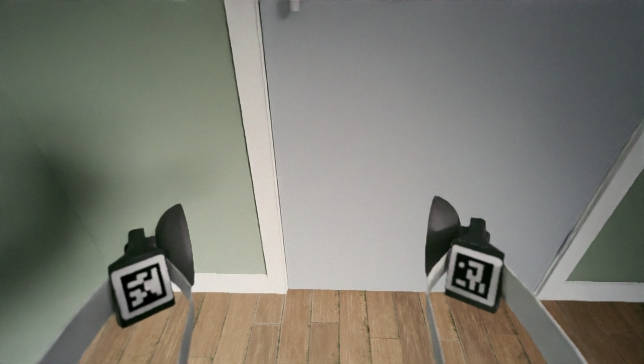

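execute_actions(
  actions=[
    {"r1":{"base":{"translate_m":0.02},"joints":{"wrist_pitch_rad":0.0,"arm_m":0.52}}},
  ],
  cameras=["r1_wrist_camera"],
)

Scene clock: 381.20 s.
r1.base_odometry: x=+3.139 y=+2.312 heading=+1.832 (m, m, rad; r1's odometry frame)
r1.turned_by_wheels: +0.000 (rad since the last result)
r1.turned_by_imu: -0.002 (rad since the last result)
r1.base_tilt: forward=+0.8 right=-1.6 (deg)
r1.lidar_m: 0.73 0.77 1.11 1.24 1.64 1.39 1.35 1.31 1.00 0.97 0.98 0.75
r1.head_depth_mm: 824 873 938 1000 - 1180 1284 / 827 875 939 - 1100 1180 1275 / 834 884 945 - 1099 1186 1292 / 836 881 939 1031 1096 1198 1296 / 829 888 948 1015 1102 1196 1323 / 845 897 964 1034 1119 1205 1321 / 850 900 965 1036 1118 1223 1333
r1.base_status: done
r1.joint_positions: lift_m=+0.900 arm_m=+0.519 wrist_yaw_rad=+0.002 wrist_pitch_rad=-0.023 wrist_roll_rad=+0.001 gripper_m=+0.120 head_pan_rad=-1.563 head_tilt_rad=-0.309
r1.joint_status: all done
r1.motor_effort: left_wheel=-2(5) right_wheel=+2(5) lift_m=+36(36) arm_m=+4(5) wrist_yaw_rad=-2(3) wrist_pitch_rad=+8(9) wrist_roll_rad=+0(0) gripper_m=+0(0) head_pan_rad=-5(4) head_tilt_rad=+7(7) (%)
r1.hand_pose: x=-0.0210 y=-0.9193 z=+1.0083 quat_wxyz=(+0.707, +0.009, -0.707, -0.008) (m; r1's base frame)
r1.wrist_depth_mm: 203 193 203 199 199 198 196 / 212 199 210 206 208 205 203 / 221 207 219 214 214 214 211 / 232 215 227 223 223 222 219 / 240 223 237 233 233 230 228 / 251 - 247 240 243 239 239 / 262 246 256 252 253 252 247
r2.base_odometry: x=-0.737 y=+1.544 heading=+1.440 (m, m, rad; r2's odometry frame)
r2.turned_by_wheels: +0.000 (rad since the last result)
r2.turned_by_imu: -0.001 (rad since the last result)
r2.base_tilt: forward=+0.8 right=-1.6 (deg)
r2.lidar_m: 1.29 0.86 0.90 0.77 0.36 0.28 0.28 2.55 2.36 2.39 2.13 1.97
r2.head_depth_mm: 2559 2753 3071 2782 2001 1564 1284 / 2633 2779 3145 2423 1988 1564 1281 / 2782 3038 3297 2803 2009 1564 1285 / 2717 2969 3220 2807 2005 1566 1285 / 2170 2292 2512 2524 1935 1500 1292 / 1767 922 910 926 958 1057 1084 / 640 651 659 670 - - -
r2.base_status: not commanded
r2.joint_positions: lift_m=+0.950 arm_m=+0.002 wrist_yaw_rad=+0.603 wrist_pitch_rad=-0.079 wrist_roll_rad=+0.007 gripper_m=+0.091 head_pan_rad=+1.493 head_tilt_rad=-0.506
r2.joint_status: not commanded
r2.on_its_own: gripper_m is held at +0.090, not at your +0.064, by its stall guard, which is not easing now
r2.motor_effort: left_wheel=+0(0) right_wheel=-1(1) lift_m=+44(43) arm_m=-3(3) wrist_yaw_rad=-2(2) wrist_pitch_rad=+10(10) wrist_roll_rad=+0(0) gripper_m=-20(20) head_pan_rad=+2(2) head_tilt_rad=+2(2) (%)
r2.hand_pose: x=+0.1224 y=-0.3563 z=+1.0441 quat_wxyz=(+0.681, +0.237, -0.669, +0.182) (m; r2's base frame)
r2.wrist_depth_mm: - - - - - - - / - - - - - - - / - - 129 129 - - - / - - 178 175 158 - - / - - 133 137 169 153 - / - - 138 142 165 140 - / - - 146 163 170 - -
pictures: r1_wrist_camera
camera_calibration (this result's frames):
r1_wrist_camera: T_world_to_cam=[[-0.998984, 0.0316452, -0.0320998, 0.0375079], [0.0390186, 0.250533, -0.967321, 1.23085], [-0.022569, -0.967591, -0.251513, -0.473378], [0, 0, 0, 1]] pos_world=[-0.0212398, -0.76759, 1.07277]
Images, in order (width x height): r1_wrist_camera 644x364.

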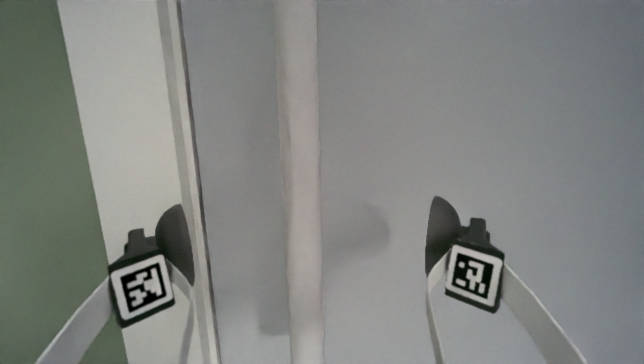

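execute_actions(
  actions=[
    {"r1":{"joints":{"gripper_m":-0.03}}},
  ],
  cameras=["r1_wrist_camera"],
)

execute_actions(
  actions=[
    {"r1":{"base":{"translate_m":-0.015},"joints":{"arm_m":0.39}}},
  ],
  cameras=["r1_wrist_camera"],
)

Scene clock: 385.70 s.
r1.base_odometry: x=+3.139 y=+2.312 heading=+1.833 (m, m, rad; r1's odometry frame)
r1.turned_by_wheels: +0.000 (rad since the last result)
r1.turned_by_imu: -0.001 (rad since the last result)
r1.base_tilt: forward=+0.8 right=-1.4 (deg)
r1.lidar_m: 0.73 0.77 1.11 1.24 1.64 1.39 1.36 1.31 1.00 0.98 0.98 0.75
r1.head_depth_mm: 824 873 930 998 - 1181 1276 / 826 879 936 - 1107 1169 1280 / 832 887 939 - 1096 1190 1291 / 835 885 941 1022 1103 1189 1300 / 835 888 943 1011 1097 1196 1310 / 841 898 963 1029 1112 1210 1324 / 847 910 971 1032 1122 1219 1322
r1.base_status: not commanded
r1.joint_positions: lift_m=+0.900 arm_m=+0.519 wrist_yaw_rad=+0.008 wrist_pitch_rad=-0.024 wrist_roll_rad=+0.001 gripper_m=-0.029 head_pan_rad=-1.563 head_tilt_rad=-0.309
r1.joint_status: all done
r1.motor_effort: left_wheel=+1(2) right_wheel=-2(3) lift_m=+36(36) arm_m=+5(5) wrist_yaw_rad=-6(7) wrist_pitch_rad=+9(9) wrist_roll_rad=+0(0) gripper_m=-20(94) head_pan_rad=-5(4) head_tilt_rad=+7(7) (%)
r1.hand_pose: x=-0.0195 y=-0.9193 z=+1.0080 quat_wxyz=(+0.707, +0.011, -0.707, -0.006) (m; r1's base frame)
r1.wrist_depth_mm: 206 194 204 145 199 198 196 / 213 200 212 151 207 205 203 / 222 209 220 214 215 213 210 / 233 216 228 221 224 220 219 / 243 227 236 - 233 231 227 / 255 238 246 244 243 241 238 / 267 259 259 255 255 249 247
r2.base_odometry: x=-0.737 y=+1.544 heading=+1.440 (m, m, rad; r2's odometry frame)
r2.turned_by_wheels: +0.000 (rad since the last result)
r2.turned_by_imu: +0.000 (rad since the last result)
r2.base_tilt: forward=+1.0 right=-1.6 (deg)
r2.lidar_m: 1.29 0.86 0.90 0.77 0.36 0.28 0.28 2.56 2.36 2.39 2.13 1.97
r2.head_depth_mm: 2589 2789 3034 2792 1999 1566 1284 / 2641 2776 3154 2416 2006 1565 1277 / 2784 3001 3302 2797 2004 1559 1283 / 2716 2965 3272 2811 2018 1571 1286 / 2169 2324 2475 2528 1930 1492 1285 / 1771 922 912 925 951 1060 1088 / 639 650 660 671 - - -
r2.base_status: not commanded
r2.joint_positions: lift_m=+0.950 arm_m=+0.002 wrist_yaw_rad=+0.603 wrist_pitch_rad=-0.079 wrist_roll_rad=+0.007 gripper_m=+0.091 head_pan_rad=+1.493 head_tilt_rad=-0.506
r2.joint_status: not commanded
r2.on_its_own: gripper_m is held at +0.090, not at your +0.064, by its stall guard, which is not easing now
r2.motor_effort: left_wheel=+0(0) right_wheel=-1(0) lift_m=+43(43) arm_m=-2(1) wrist_yaw_rad=-2(1) wrist_pitch_rad=+10(10) wrist_roll_rad=+0(0) gripper_m=-19(20) head_pan_rad=+2(3) head_tilt_rad=+2(2) (%)
r2.hand_pose: x=+0.1224 y=-0.3563 z=+1.0441 quat_wxyz=(+0.681, +0.237, -0.669, +0.182) (m; r2's base frame)
r2.wrist_depth_mm: - - - - - - - / - - - - - - - / - - 129 129 - - - / - - 177 175 157 - - / - - 133 137 170 152 - / - - 138 142 166 140 - / - - 146 164 169 - -
pictures: r1_wrist_camera
camera_calibration (this result's frames):
r1_wrist_camera: T_world_to_cam=[[-0.999147, 0.0260232, -0.0320727, 0.0337453], [0.0375978, 0.251637, -0.967091, 1.23131], [-0.0170961, -0.967472, -0.252401, -0.472265], [0, 0, 0, 1]] pos_world=[-0.0206519, -0.767624, 1.07267]
Images, in order (width x height): r1_wrist_camera 644x364.

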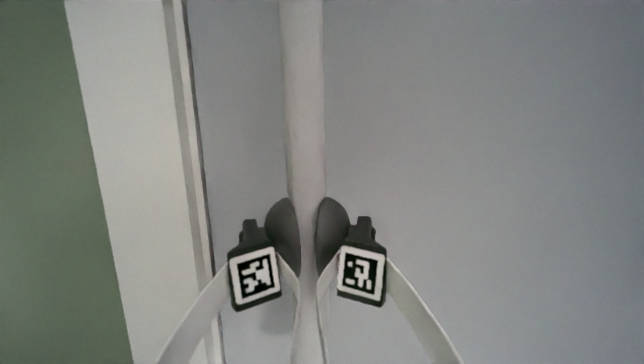

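Scene clock: 388.47 s.
r1.base_odometry: x=+3.143 y=+2.297 heading=+1.833 (m, m, rad; r1's odometry frame)
r1.turned_by_wheels: +0.000 (rad since the last result)
r1.turned_by_imu: -0.001 (rad since the last result)
r1.base_tilt: forward=+0.7 right=-1.3 (deg)
r1.lidar_m: 0.75 0.79 1.13 1.24 1.64 1.37 1.34 1.31 1.00 0.98 1.00 0.76
r1.head_depth_mm: 820 872 939 996 - 1189 1272 / 828 882 935 987 1104 1169 1283 / 827 880 946 987 1118 1190 1295 / 835 882 941 998 1117 1193 1295 / 840 886 947 1015 1094 1188 1315 / 844 897 961 1023 1117 1210 1318 / 849 907 963 1036 1123 1212 1328
r1.base_status: done
r1.joint_positions: lift_m=+0.900 arm_m=+0.390 wrist_yaw_rad=+0.002 wrist_pitch_rad=-0.021 wrist_roll_rad=+0.001 gripper_m=-0.029 head_pan_rad=-1.563 head_tilt_rad=-0.309
r1.joint_status: all done
r1.motor_effort: left_wheel=-2(13) right_wheel=+2(14) lift_m=+35(36) arm_m=-6(10) wrist_yaw_rad=-2(30) wrist_pitch_rad=+8(9) wrist_roll_rad=+0(0) gripper_m=-13(20) head_pan_rad=-4(5) head_tilt_rad=+6(6) (%)
r1.hand_pose: x=-0.0210 y=-0.7910 z=+1.0088 quat_wxyz=(+0.707, +0.008, -0.707, -0.007) (m; r1's base frame)
r1.wrist_depth_mm: 325 319 322 321 317 313 312 / 337 333 330 330 329 325 323 / 353 346 346 341 340 338 333 / 370 361 356 353 355 350 349 / 381 375 368 - 365 366 363 / 398 391 377 392 383 379 376 / 415 411 403 406 403 399 391
r2.base_odometry: x=-0.737 y=+1.544 heading=+1.440 (m, m, rad; r2's odometry frame)
r2.turned_by_wheels: +0.000 (rad since the last result)
r2.turned_by_imu: +0.000 (rad since the last result)
r2.base_tilt: forward=+1.0 right=-1.6 (deg)
r2.lidar_m: 1.29 0.85 0.90 0.77 0.36 0.28 0.28 2.55 2.36 2.39 2.13 1.97
r2.head_depth_mm: 2598 2779 3027 2776 2001 1564 1282 / 2639 2852 3119 2429 2012 1564 1283 / 2775 3027 3351 2782 1994 1560 1285 / 2720 2950 3241 2797 1994 1573 1279 / 2157 2314 2511 2515 1937 1488 1280 / 1768 923 913 926 955 1062 1085 / 639 650 661 671 - - -
r2.base_status: not commanded
r2.joint_positions: lift_m=+0.950 arm_m=+0.002 wrist_yaw_rad=+0.603 wrist_pitch_rad=-0.079 wrist_roll_rad=+0.007 gripper_m=+0.091 head_pan_rad=+1.493 head_tilt_rad=-0.506
r2.joint_status: not commanded
r2.on_its_own: gripper_m is held at +0.090, not at your +0.064, by its stall guard, which is not easing now
r2.motor_effort: left_wheel=+0(0) right_wheel=-1(1) lift_m=+44(43) arm_m=-2(2) wrist_yaw_rad=-2(2) wrist_pitch_rad=+10(10) wrist_roll_rad=+0(0) gripper_m=-19(19) head_pan_rad=+3(3) head_tilt_rad=+2(2) (%)
r2.hand_pose: x=+0.1224 y=-0.3563 z=+1.0441 quat_wxyz=(+0.681, +0.237, -0.669, +0.182) (m; r2's base frame)
r2.wrist_depth_mm: - - - - - - - / - - - - - - - / - - 129 128 - - - / - - 178 175 157 - - / - - 133 138 169 153 - / - - 139 142 165 140 - / - - 146 163 169 - -
pictures: r1_wrist_camera
camera_calibration (this result's frames):
r1_wrist_camera: T_world_to_cam=[[-0.998981, 0.031654, -0.0321675, 0.0335216], [0.0390404, 0.248561, -0.967829, 1.19817], [-0.0226401, -0.968099, -0.249543, -0.351506], [0, 0, 0, 1]] pos_world=[-0.0212476, -0.639171, 1.07298]
Images, in order (width x height): r1_wrist_camera 644x364.

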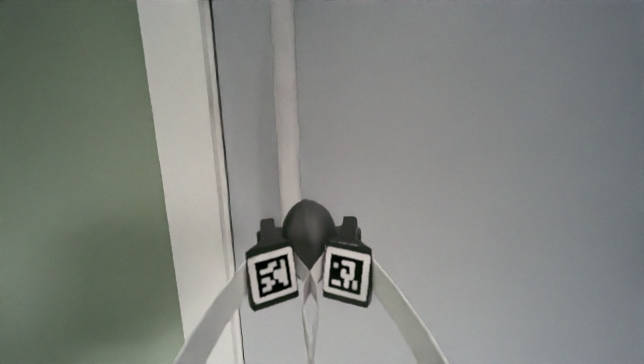

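execute_actions(
  actions=[
    {"r1":{"base":{"rotate_rad":-0.35},"joints":{"arm_m":0.3,"gripper_m":0.12}}},
  ],
  cameras=[],
)

execute_actions(
  actions=[
    {"r1":{"base":{"translate_m":0.17}}},
  ],
  cameras=[],
)

execute_actions(
  actions=[
    {"r1":{"base":{"rotate_rad":0.35}}},
  ],
  cameras=[],
)

execute_actions(
  actions=[
    {"r1":{"base":{"translate_m":-0.145}}},
  ],
  cameras=["r1_wrist_camera"],
)

Scene clock: 395.37 s.
r1.base_odometry: x=+3.143 y=+2.297 heading=+1.483 (m, m, rad; r1's odometry frame)
r1.turned_by_wheels: -0.350 (rad since the last result)
r1.turned_by_imu: -0.350 (rad since the last result)
r1.base_tilt: forward=+0.8 right=-1.5 (deg)
r1.lidar_m: 0.75 0.75 0.85 1.24 1.63 1.45 1.34 1.34 1.15 0.98 0.98 0.88
r1.head_depth_mm: 954 1021 1090 1170 - 1378 1455 / 922 988 1055 1119 - 1339 1417 / 898 957 1022 1077 - 1287 1389 / 875 932 993 1049 1135 1229 1336 / 848 900 962 1020 1101 1192 1277 / 832 875 930 991 1063 1143 1237 / 806 853 903 956 1029 1109 1178
r1.base_status: done
r1.joint_positions: lift_m=+0.900 arm_m=+0.300 wrist_yaw_rad=+0.001 wrist_pitch_rad=-0.021 wrist_roll_rad=+0.001 gripper_m=+0.120 head_pan_rad=-1.563 head_tilt_rad=-0.309
r1.joint_status: all done
r1.motor_effort: left_wheel=+2(5) right_wheel=+0(6) lift_m=+35(35) arm_m=-6(7) wrist_yaw_rad=-1(1) wrist_pitch_rad=+8(8) wrist_roll_rad=+0(0) gripper_m=+1(82) head_pan_rad=-4(5) head_tilt_rad=+6(6) (%)
r1.hand_pose: x=-0.0211 y=-0.7010 z=+1.0088 quat_wxyz=(+0.707, +0.008, -0.707, -0.007) (m; r1's base frame)
r1.wrist_depth_mm: 364 388 417 454 496 549 612 / 374 400 432 472 514 570 634 / 384 418 447 484 538 598 669 / 393 426 460 510 558 614 701 / 408 433 483 530 572 663 742 / 420 - 506 544 600 696 793 / 433 474 524 578 635 721 852
r2.base_odometry: x=-0.737 y=+1.544 heading=+1.440 (m, m, rad; r2's odometry frame)
r2.turned_by_wheels: +0.000 (rad since the last result)
r2.turned_by_imu: +0.000 (rad since the last result)
r2.base_tilt: forward=+1.0 right=-1.6 (deg)
r2.lidar_m: 1.29 0.86 0.90 0.77 0.36 0.28 0.28 2.55 2.37 2.39 2.14 1.97
r2.head_depth_mm: 2593 2768 3045 2785 1998 1562 1281 / 2648 2752 3123 2447 1997 1563 1280 / 2765 3000 3313 2771 2004 1559 1282 / 2731 2963 3219 2813 2019 1564 1283 / 2152 2324 2499 2533 1931 1496 1285 / 1770 923 909 925 956 1060 1085 / 639 648 662 672 - - -
r2.base_status: not commanded
r2.joint_positions: lift_m=+0.950 arm_m=+0.002 wrist_yaw_rad=+0.603 wrist_pitch_rad=-0.079 wrist_roll_rad=+0.007 gripper_m=+0.091 head_pan_rad=+1.493 head_tilt_rad=-0.506
r2.joint_status: not commanded
r2.on_its_own: gripper_m is held at +0.090, not at your +0.064, by its stall guard, which is not easing now
r2.motor_effort: left_wheel=+0(0) right_wheel=-1(1) lift_m=+44(43) arm_m=-2(2) wrist_yaw_rad=-2(3) wrist_pitch_rad=+10(10) wrist_roll_rad=+0(0) gripper_m=-19(19) head_pan_rad=+2(2) head_tilt_rad=+2(2) (%)
r2.hand_pose: x=+0.1224 y=-0.3563 z=+1.0441 quat_wxyz=(+0.681, +0.237, -0.669, +0.182) (m; r2's base frame)
r2.wrist_depth_mm: - - - - - - - / - - - - - - - / - - 128 128 - - - / - - 179 175 157 - - / - - 133 138 169 153 - / - - 139 142 165 140 - / - - 146 163 170 - -
pictures: none
No camera images: the call's "cameras" was empty. Leave "cameras" out to get every camera's image.

Scene clock: 398.30 s.
r1.base_odometry: x=+3.158 y=+2.467 heading=+1.483 (m, m, rad; r1's odometry frame)
r1.turned_by_wheels: +0.000 (rad since the last result)
r1.turned_by_imu: +0.001 (rad since the last result)
r1.base_tilt: forward=+0.6 right=-1.4 (deg)
r1.lidar_m: 0.58 0.58 0.66 1.13 1.28 1.58 1.51 1.50 1.09 0.92 0.92 0.68
r1.head_depth_mm: 900 963 1029 1109 - 1311 1409 / 880 937 997 1065 - 1278 1383 / 850 909 966 1020 - 1217 1325 / 828 883 940 990 1072 1174 1267 / 805 855 913 962 1039 1114 1213 / 785 821 870 945 999 1071 1158 / 765 803 844 903 962 1043 1125
r1.base_status: done
r1.joint_positions: lift_m=+0.900 arm_m=+0.300 wrist_yaw_rad=+0.001 wrist_pitch_rad=-0.021 wrist_roll_rad=+0.001 gripper_m=+0.120 head_pan_rad=-1.563 head_tilt_rad=-0.309
r1.joint_status: not commanded
r1.motor_effort: left_wheel=+1(6) right_wheel=-1(1) lift_m=+36(36) arm_m=-6(6) wrist_yaw_rad=-1(1) wrist_pitch_rad=+8(8) wrist_roll_rad=+0(0) gripper_m=+1(0) head_pan_rad=-5(5) head_tilt_rad=+6(6) (%)
r1.hand_pose: x=-0.0211 y=-0.7010 z=+1.0088 quat_wxyz=(+0.707, +0.008, -0.707, -0.007) (m; r1's base frame)
r1.wrist_depth_mm: 326 347 374 406 445 488 541 / 334 354 389 422 455 509 561 / 341 363 400 434 482 536 601 / 343 375 417 448 491 559 629 / 354 384 428 468 511 603 665 / 366 - 445 491 539 638 692 / 377 423 463 510 565 640 753
r2.base_odometry: x=-0.737 y=+1.544 heading=+1.440 (m, m, rad; r2's odometry frame)
r2.turned_by_wheels: +0.000 (rad since the last result)
r2.turned_by_imu: +0.000 (rad since the last result)
r2.base_tilt: forward=+1.0 right=-1.7 (deg)
r2.lidar_m: 1.29 0.86 0.90 0.77 0.36 0.28 0.28 2.56 2.36 2.39 2.14 1.98
r2.head_depth_mm: 2572 2775 3049 2789 2013 1564 1283 / 2682 2840 3139 2796 1999 1557 1280 / 2726 2962 3283 2430 1997 1556 1283 / 2725 2935 3280 2812 2000 1560 1285 / 2166 2322 2515 2542 1930 1492 1284 / 1766 919 908 927 951 1059 1085 / 640 648 660 669 - - -
r2.base_status: not commanded
r2.joint_positions: lift_m=+0.950 arm_m=+0.002 wrist_yaw_rad=+0.603 wrist_pitch_rad=-0.079 wrist_roll_rad=+0.007 gripper_m=+0.091 head_pan_rad=+1.493 head_tilt_rad=-0.506
r2.joint_status: not commanded
r2.on_its_own: gripper_m is held at +0.090, not at your +0.064, by its stall guard, which is not easing now
r2.motor_effort: left_wheel=+0(0) right_wheel=-1(1) lift_m=+44(43) arm_m=-2(2) wrist_yaw_rad=-2(2) wrist_pitch_rad=+10(10) wrist_roll_rad=+0(0) gripper_m=-19(19) head_pan_rad=+2(2) head_tilt_rad=+2(2) (%)
r2.hand_pose: x=+0.1224 y=-0.3563 z=+1.0441 quat_wxyz=(+0.681, +0.237, -0.669, +0.182) (m; r2's base frame)
r2.wrist_depth_mm: - - - - - - - / - - - - - - - / - - 129 129 - - - / - - 178 175 157 - - / - - 134 138 170 153 - / - - 139 142 164 141 - / - - 146 163 169 - -
pictures: none
No camera images: the call's "cameras" was empty. Leave "cameras" out to get every camera's image.

Scene clock: 399.80 s.
r1.base_odometry: x=+3.158 y=+2.467 heading=+1.833 (m, m, rad; r1's odometry frame)
r1.turned_by_wheels: +0.350 (rad since the last result)
r1.turned_by_imu: +0.349 (rad since the last result)
r1.base_tilt: forward=+0.7 right=-1.5 (deg)
r1.lidar_m: 0.58 0.62 0.89 1.28 1.71 1.54 1.50 1.24 0.95 0.92 0.78 0.59
r1.head_depth_mm: 780 831 882 952 - 1120 1207 / 786 829 881 935 - 1123 1208 / 780 833 893 938 - 1114 1220 / 789 846 901 952 1060 1134 1231 / 796 846 905 967 1049 1138 1247 / 803 848 909 976 1051 1144 1253 / 805 855 916 990 1063 1160 1271
r1.base_status: done
r1.joint_positions: lift_m=+0.900 arm_m=+0.300 wrist_yaw_rad=+0.001 wrist_pitch_rad=-0.021 wrist_roll_rad=+0.001 gripper_m=+0.120 head_pan_rad=-1.563 head_tilt_rad=-0.309
r1.joint_status: not commanded
r1.motor_effort: left_wheel=-2(6) right_wheel=+2(5) lift_m=+36(36) arm_m=-6(7) wrist_yaw_rad=-2(1) wrist_pitch_rad=+8(8) wrist_roll_rad=+0(0) gripper_m=+1(0) head_pan_rad=-4(5) head_tilt_rad=+7(7) (%)
r1.hand_pose: x=-0.0211 y=-0.7010 z=+1.0088 quat_wxyz=(+0.707, +0.008, -0.707, -0.007) (m; r1's base frame)
r1.wrist_depth_mm: 366 363 362 350 357 349 350 / 381 375 371 363 369 361 363 / 394 394 389 374 381 375 378 / 410 412 402 392 396 392 387 / 431 421 423 409 415 404 405 / 446 - 441 427 434 423 422 / 467 467 462 448 447 448 435
r2.base_odometry: x=-0.737 y=+1.544 heading=+1.440 (m, m, rad; r2's odometry frame)
r2.turned_by_wheels: +0.000 (rad since the last result)
r2.turned_by_imu: +0.000 (rad since the last result)
r2.base_tilt: forward=+1.0 right=-1.7 (deg)
r2.lidar_m: 1.29 0.86 0.90 0.77 0.36 0.28 0.28 2.56 2.37 2.39 2.13 1.97
r2.head_depth_mm: 2576 2804 3039 2779 2002 1560 1279 / 2694 2869 3149 2647 2004 1555 1284 / 2744 3018 3298 2461 2005 1564 1282 / 2722 2916 3259 2767 2023 1567 1281 / 2153 2318 2505 2553 1932 1493 1288 / 1768 922 914 928 953 1063 1089 / 639 651 661 671 - - -
r2.base_status: not commanded
r2.joint_positions: lift_m=+0.950 arm_m=+0.002 wrist_yaw_rad=+0.603 wrist_pitch_rad=-0.079 wrist_roll_rad=+0.007 gripper_m=+0.091 head_pan_rad=+1.493 head_tilt_rad=-0.506
r2.joint_status: not commanded
r2.on_its_own: gripper_m is held at +0.090, not at your +0.064, by its stall guard, which is not easing now
r2.motor_effort: left_wheel=+0(0) right_wheel=-1(1) lift_m=+43(43) arm_m=-2(2) wrist_yaw_rad=-1(2) wrist_pitch_rad=+10(10) wrist_roll_rad=+0(0) gripper_m=-20(19) head_pan_rad=+4(2) head_tilt_rad=+2(2) (%)
r2.hand_pose: x=+0.1224 y=-0.3563 z=+1.0441 quat_wxyz=(+0.681, +0.237, -0.669, +0.182) (m; r2's base frame)
r2.wrist_depth_mm: - - - - - - - / - - - - - - - / - - 129 129 - - - / - - 178 174 157 - - / - - 133 137 168 154 - / - - 139 142 165 140 - / - - 146 163 170 - -
pictures: none
No camera images: the call's "cameras" was empty. Leave "cameras" out to get every camera's image.

Scene clock: 402.20 s.
r1.base_odometry: x=+3.195 y=+2.327 heading=+1.833 (m, m, rad; r1's odometry frame)
r1.turned_by_wheels: +0.000 (rad since the last result)
r1.turned_by_imu: -0.002 (rad since the last result)
r1.base_tilt: forward=+0.9 right=-1.6 (deg)
r1.lidar_m: 0.73 0.77 1.11 1.29 1.72 1.39 1.36 1.21 0.94 0.92 0.97 0.74
r1.head_depth_mm: 772 822 873 935 - 1104 1186 / 777 826 879 927 - 1104 1198 / 778 827 883 937 - 1117 1214 / 785 827 883 941 1046 1115 1220 / 782 827 889 950 1031 1129 1225 / 792 843 901 970 1048 1128 1238 / 794 845 907 968 1049 1133 1255
r1.base_status: done
r1.joint_positions: lift_m=+0.900 arm_m=+0.300 wrist_yaw_rad=+0.001 wrist_pitch_rad=-0.021 wrist_roll_rad=+0.001 gripper_m=+0.120 head_pan_rad=-1.563 head_tilt_rad=-0.309
r1.joint_status: not commanded
r1.motor_effort: left_wheel=-2(5) right_wheel=+2(2) lift_m=+35(36) arm_m=-6(7) wrist_yaw_rad=-1(2) wrist_pitch_rad=+8(8) wrist_roll_rad=+0(0) gripper_m=-1(0) head_pan_rad=-4(5) head_tilt_rad=+6(6) (%)
r1.hand_pose: x=-0.0211 y=-0.7010 z=+1.0088 quat_wxyz=(+0.707, +0.008, -0.707, -0.007) (m; r1's base frame)
r1.wrist_depth_mm: 356 354 345 345 348 342 341 / 373 368 357 358 357 358 352 / 384 380 372 377 372 372 364 / 401 398 387 389 386 383 382 / 417 413 401 405 402 399 396 / 438 - 418 421 422 414 410 / 456 456 443 442 440 438 430
r2.base_odometry: x=-0.737 y=+1.544 heading=+1.440 (m, m, rad; r2's odometry frame)
r2.turned_by_wheels: +0.000 (rad since the last result)
r2.turned_by_imu: +0.000 (rad since the last result)
r2.base_tilt: forward=+0.9 right=-1.7 (deg)
r2.lidar_m: 1.29 0.86 0.90 0.77 0.36 0.28 0.28 2.55 2.36 2.39 2.14 1.98
r2.head_depth_mm: 2592 2761 3058 2799 1996 1554 1280 / 2664 2827 3149 2427 2017 1568 1283 / 2769 3032 3324 2782 1991 1568 1289 / 2723 2967 3264 2785 2006 1555 1285 / 2141 2316 2480 2524 1934 1488 1289 / 1782 921 909 925 957 1059 1085 / 641 650 659 670 - - -
r2.base_status: not commanded
r2.joint_positions: lift_m=+0.950 arm_m=+0.002 wrist_yaw_rad=+0.603 wrist_pitch_rad=-0.079 wrist_roll_rad=+0.007 gripper_m=+0.091 head_pan_rad=+1.493 head_tilt_rad=-0.506
r2.joint_status: not commanded
r2.on_its_own: gripper_m is held at +0.090, not at your +0.064, by its stall guard, which is not easing now
r2.motor_effort: left_wheel=+0(0) right_wheel=-1(1) lift_m=+43(43) arm_m=-1(2) wrist_yaw_rad=-2(2) wrist_pitch_rad=+10(10) wrist_roll_rad=+0(0) gripper_m=-19(20) head_pan_rad=+1(1) head_tilt_rad=+2(2) (%)
r2.hand_pose: x=+0.1224 y=-0.3563 z=+1.0441 quat_wxyz=(+0.681, +0.237, -0.669, +0.182) (m; r2's base frame)
r2.wrist_depth_mm: - - - - - - - / - - - - - - - / - - 129 128 - - - / - - 177 174 157 - - / - - 133 138 169 154 - / - - 138 142 165 140 - / - - 146 162 170 - -
pictures: r1_wrist_camera
camera_calibration (this result's frames):
r1_wrist_camera: T_world_to_cam=[[-0.998963, 0.0322168, -0.0321676, 0.0309236], [0.0391805, 0.248539, -0.967829, 1.17579], [-0.0231854, -0.968086, -0.249543, -0.264377], [0, 0, 0, 1]] pos_world=[-0.0213061, -0.549165, 1.07298]
Images, in order (width x height): r1_wrist_camera 644x364.

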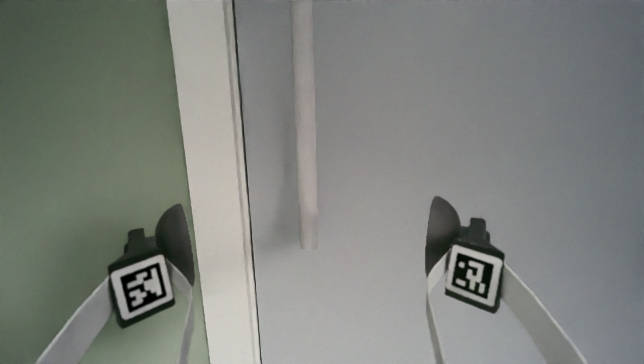

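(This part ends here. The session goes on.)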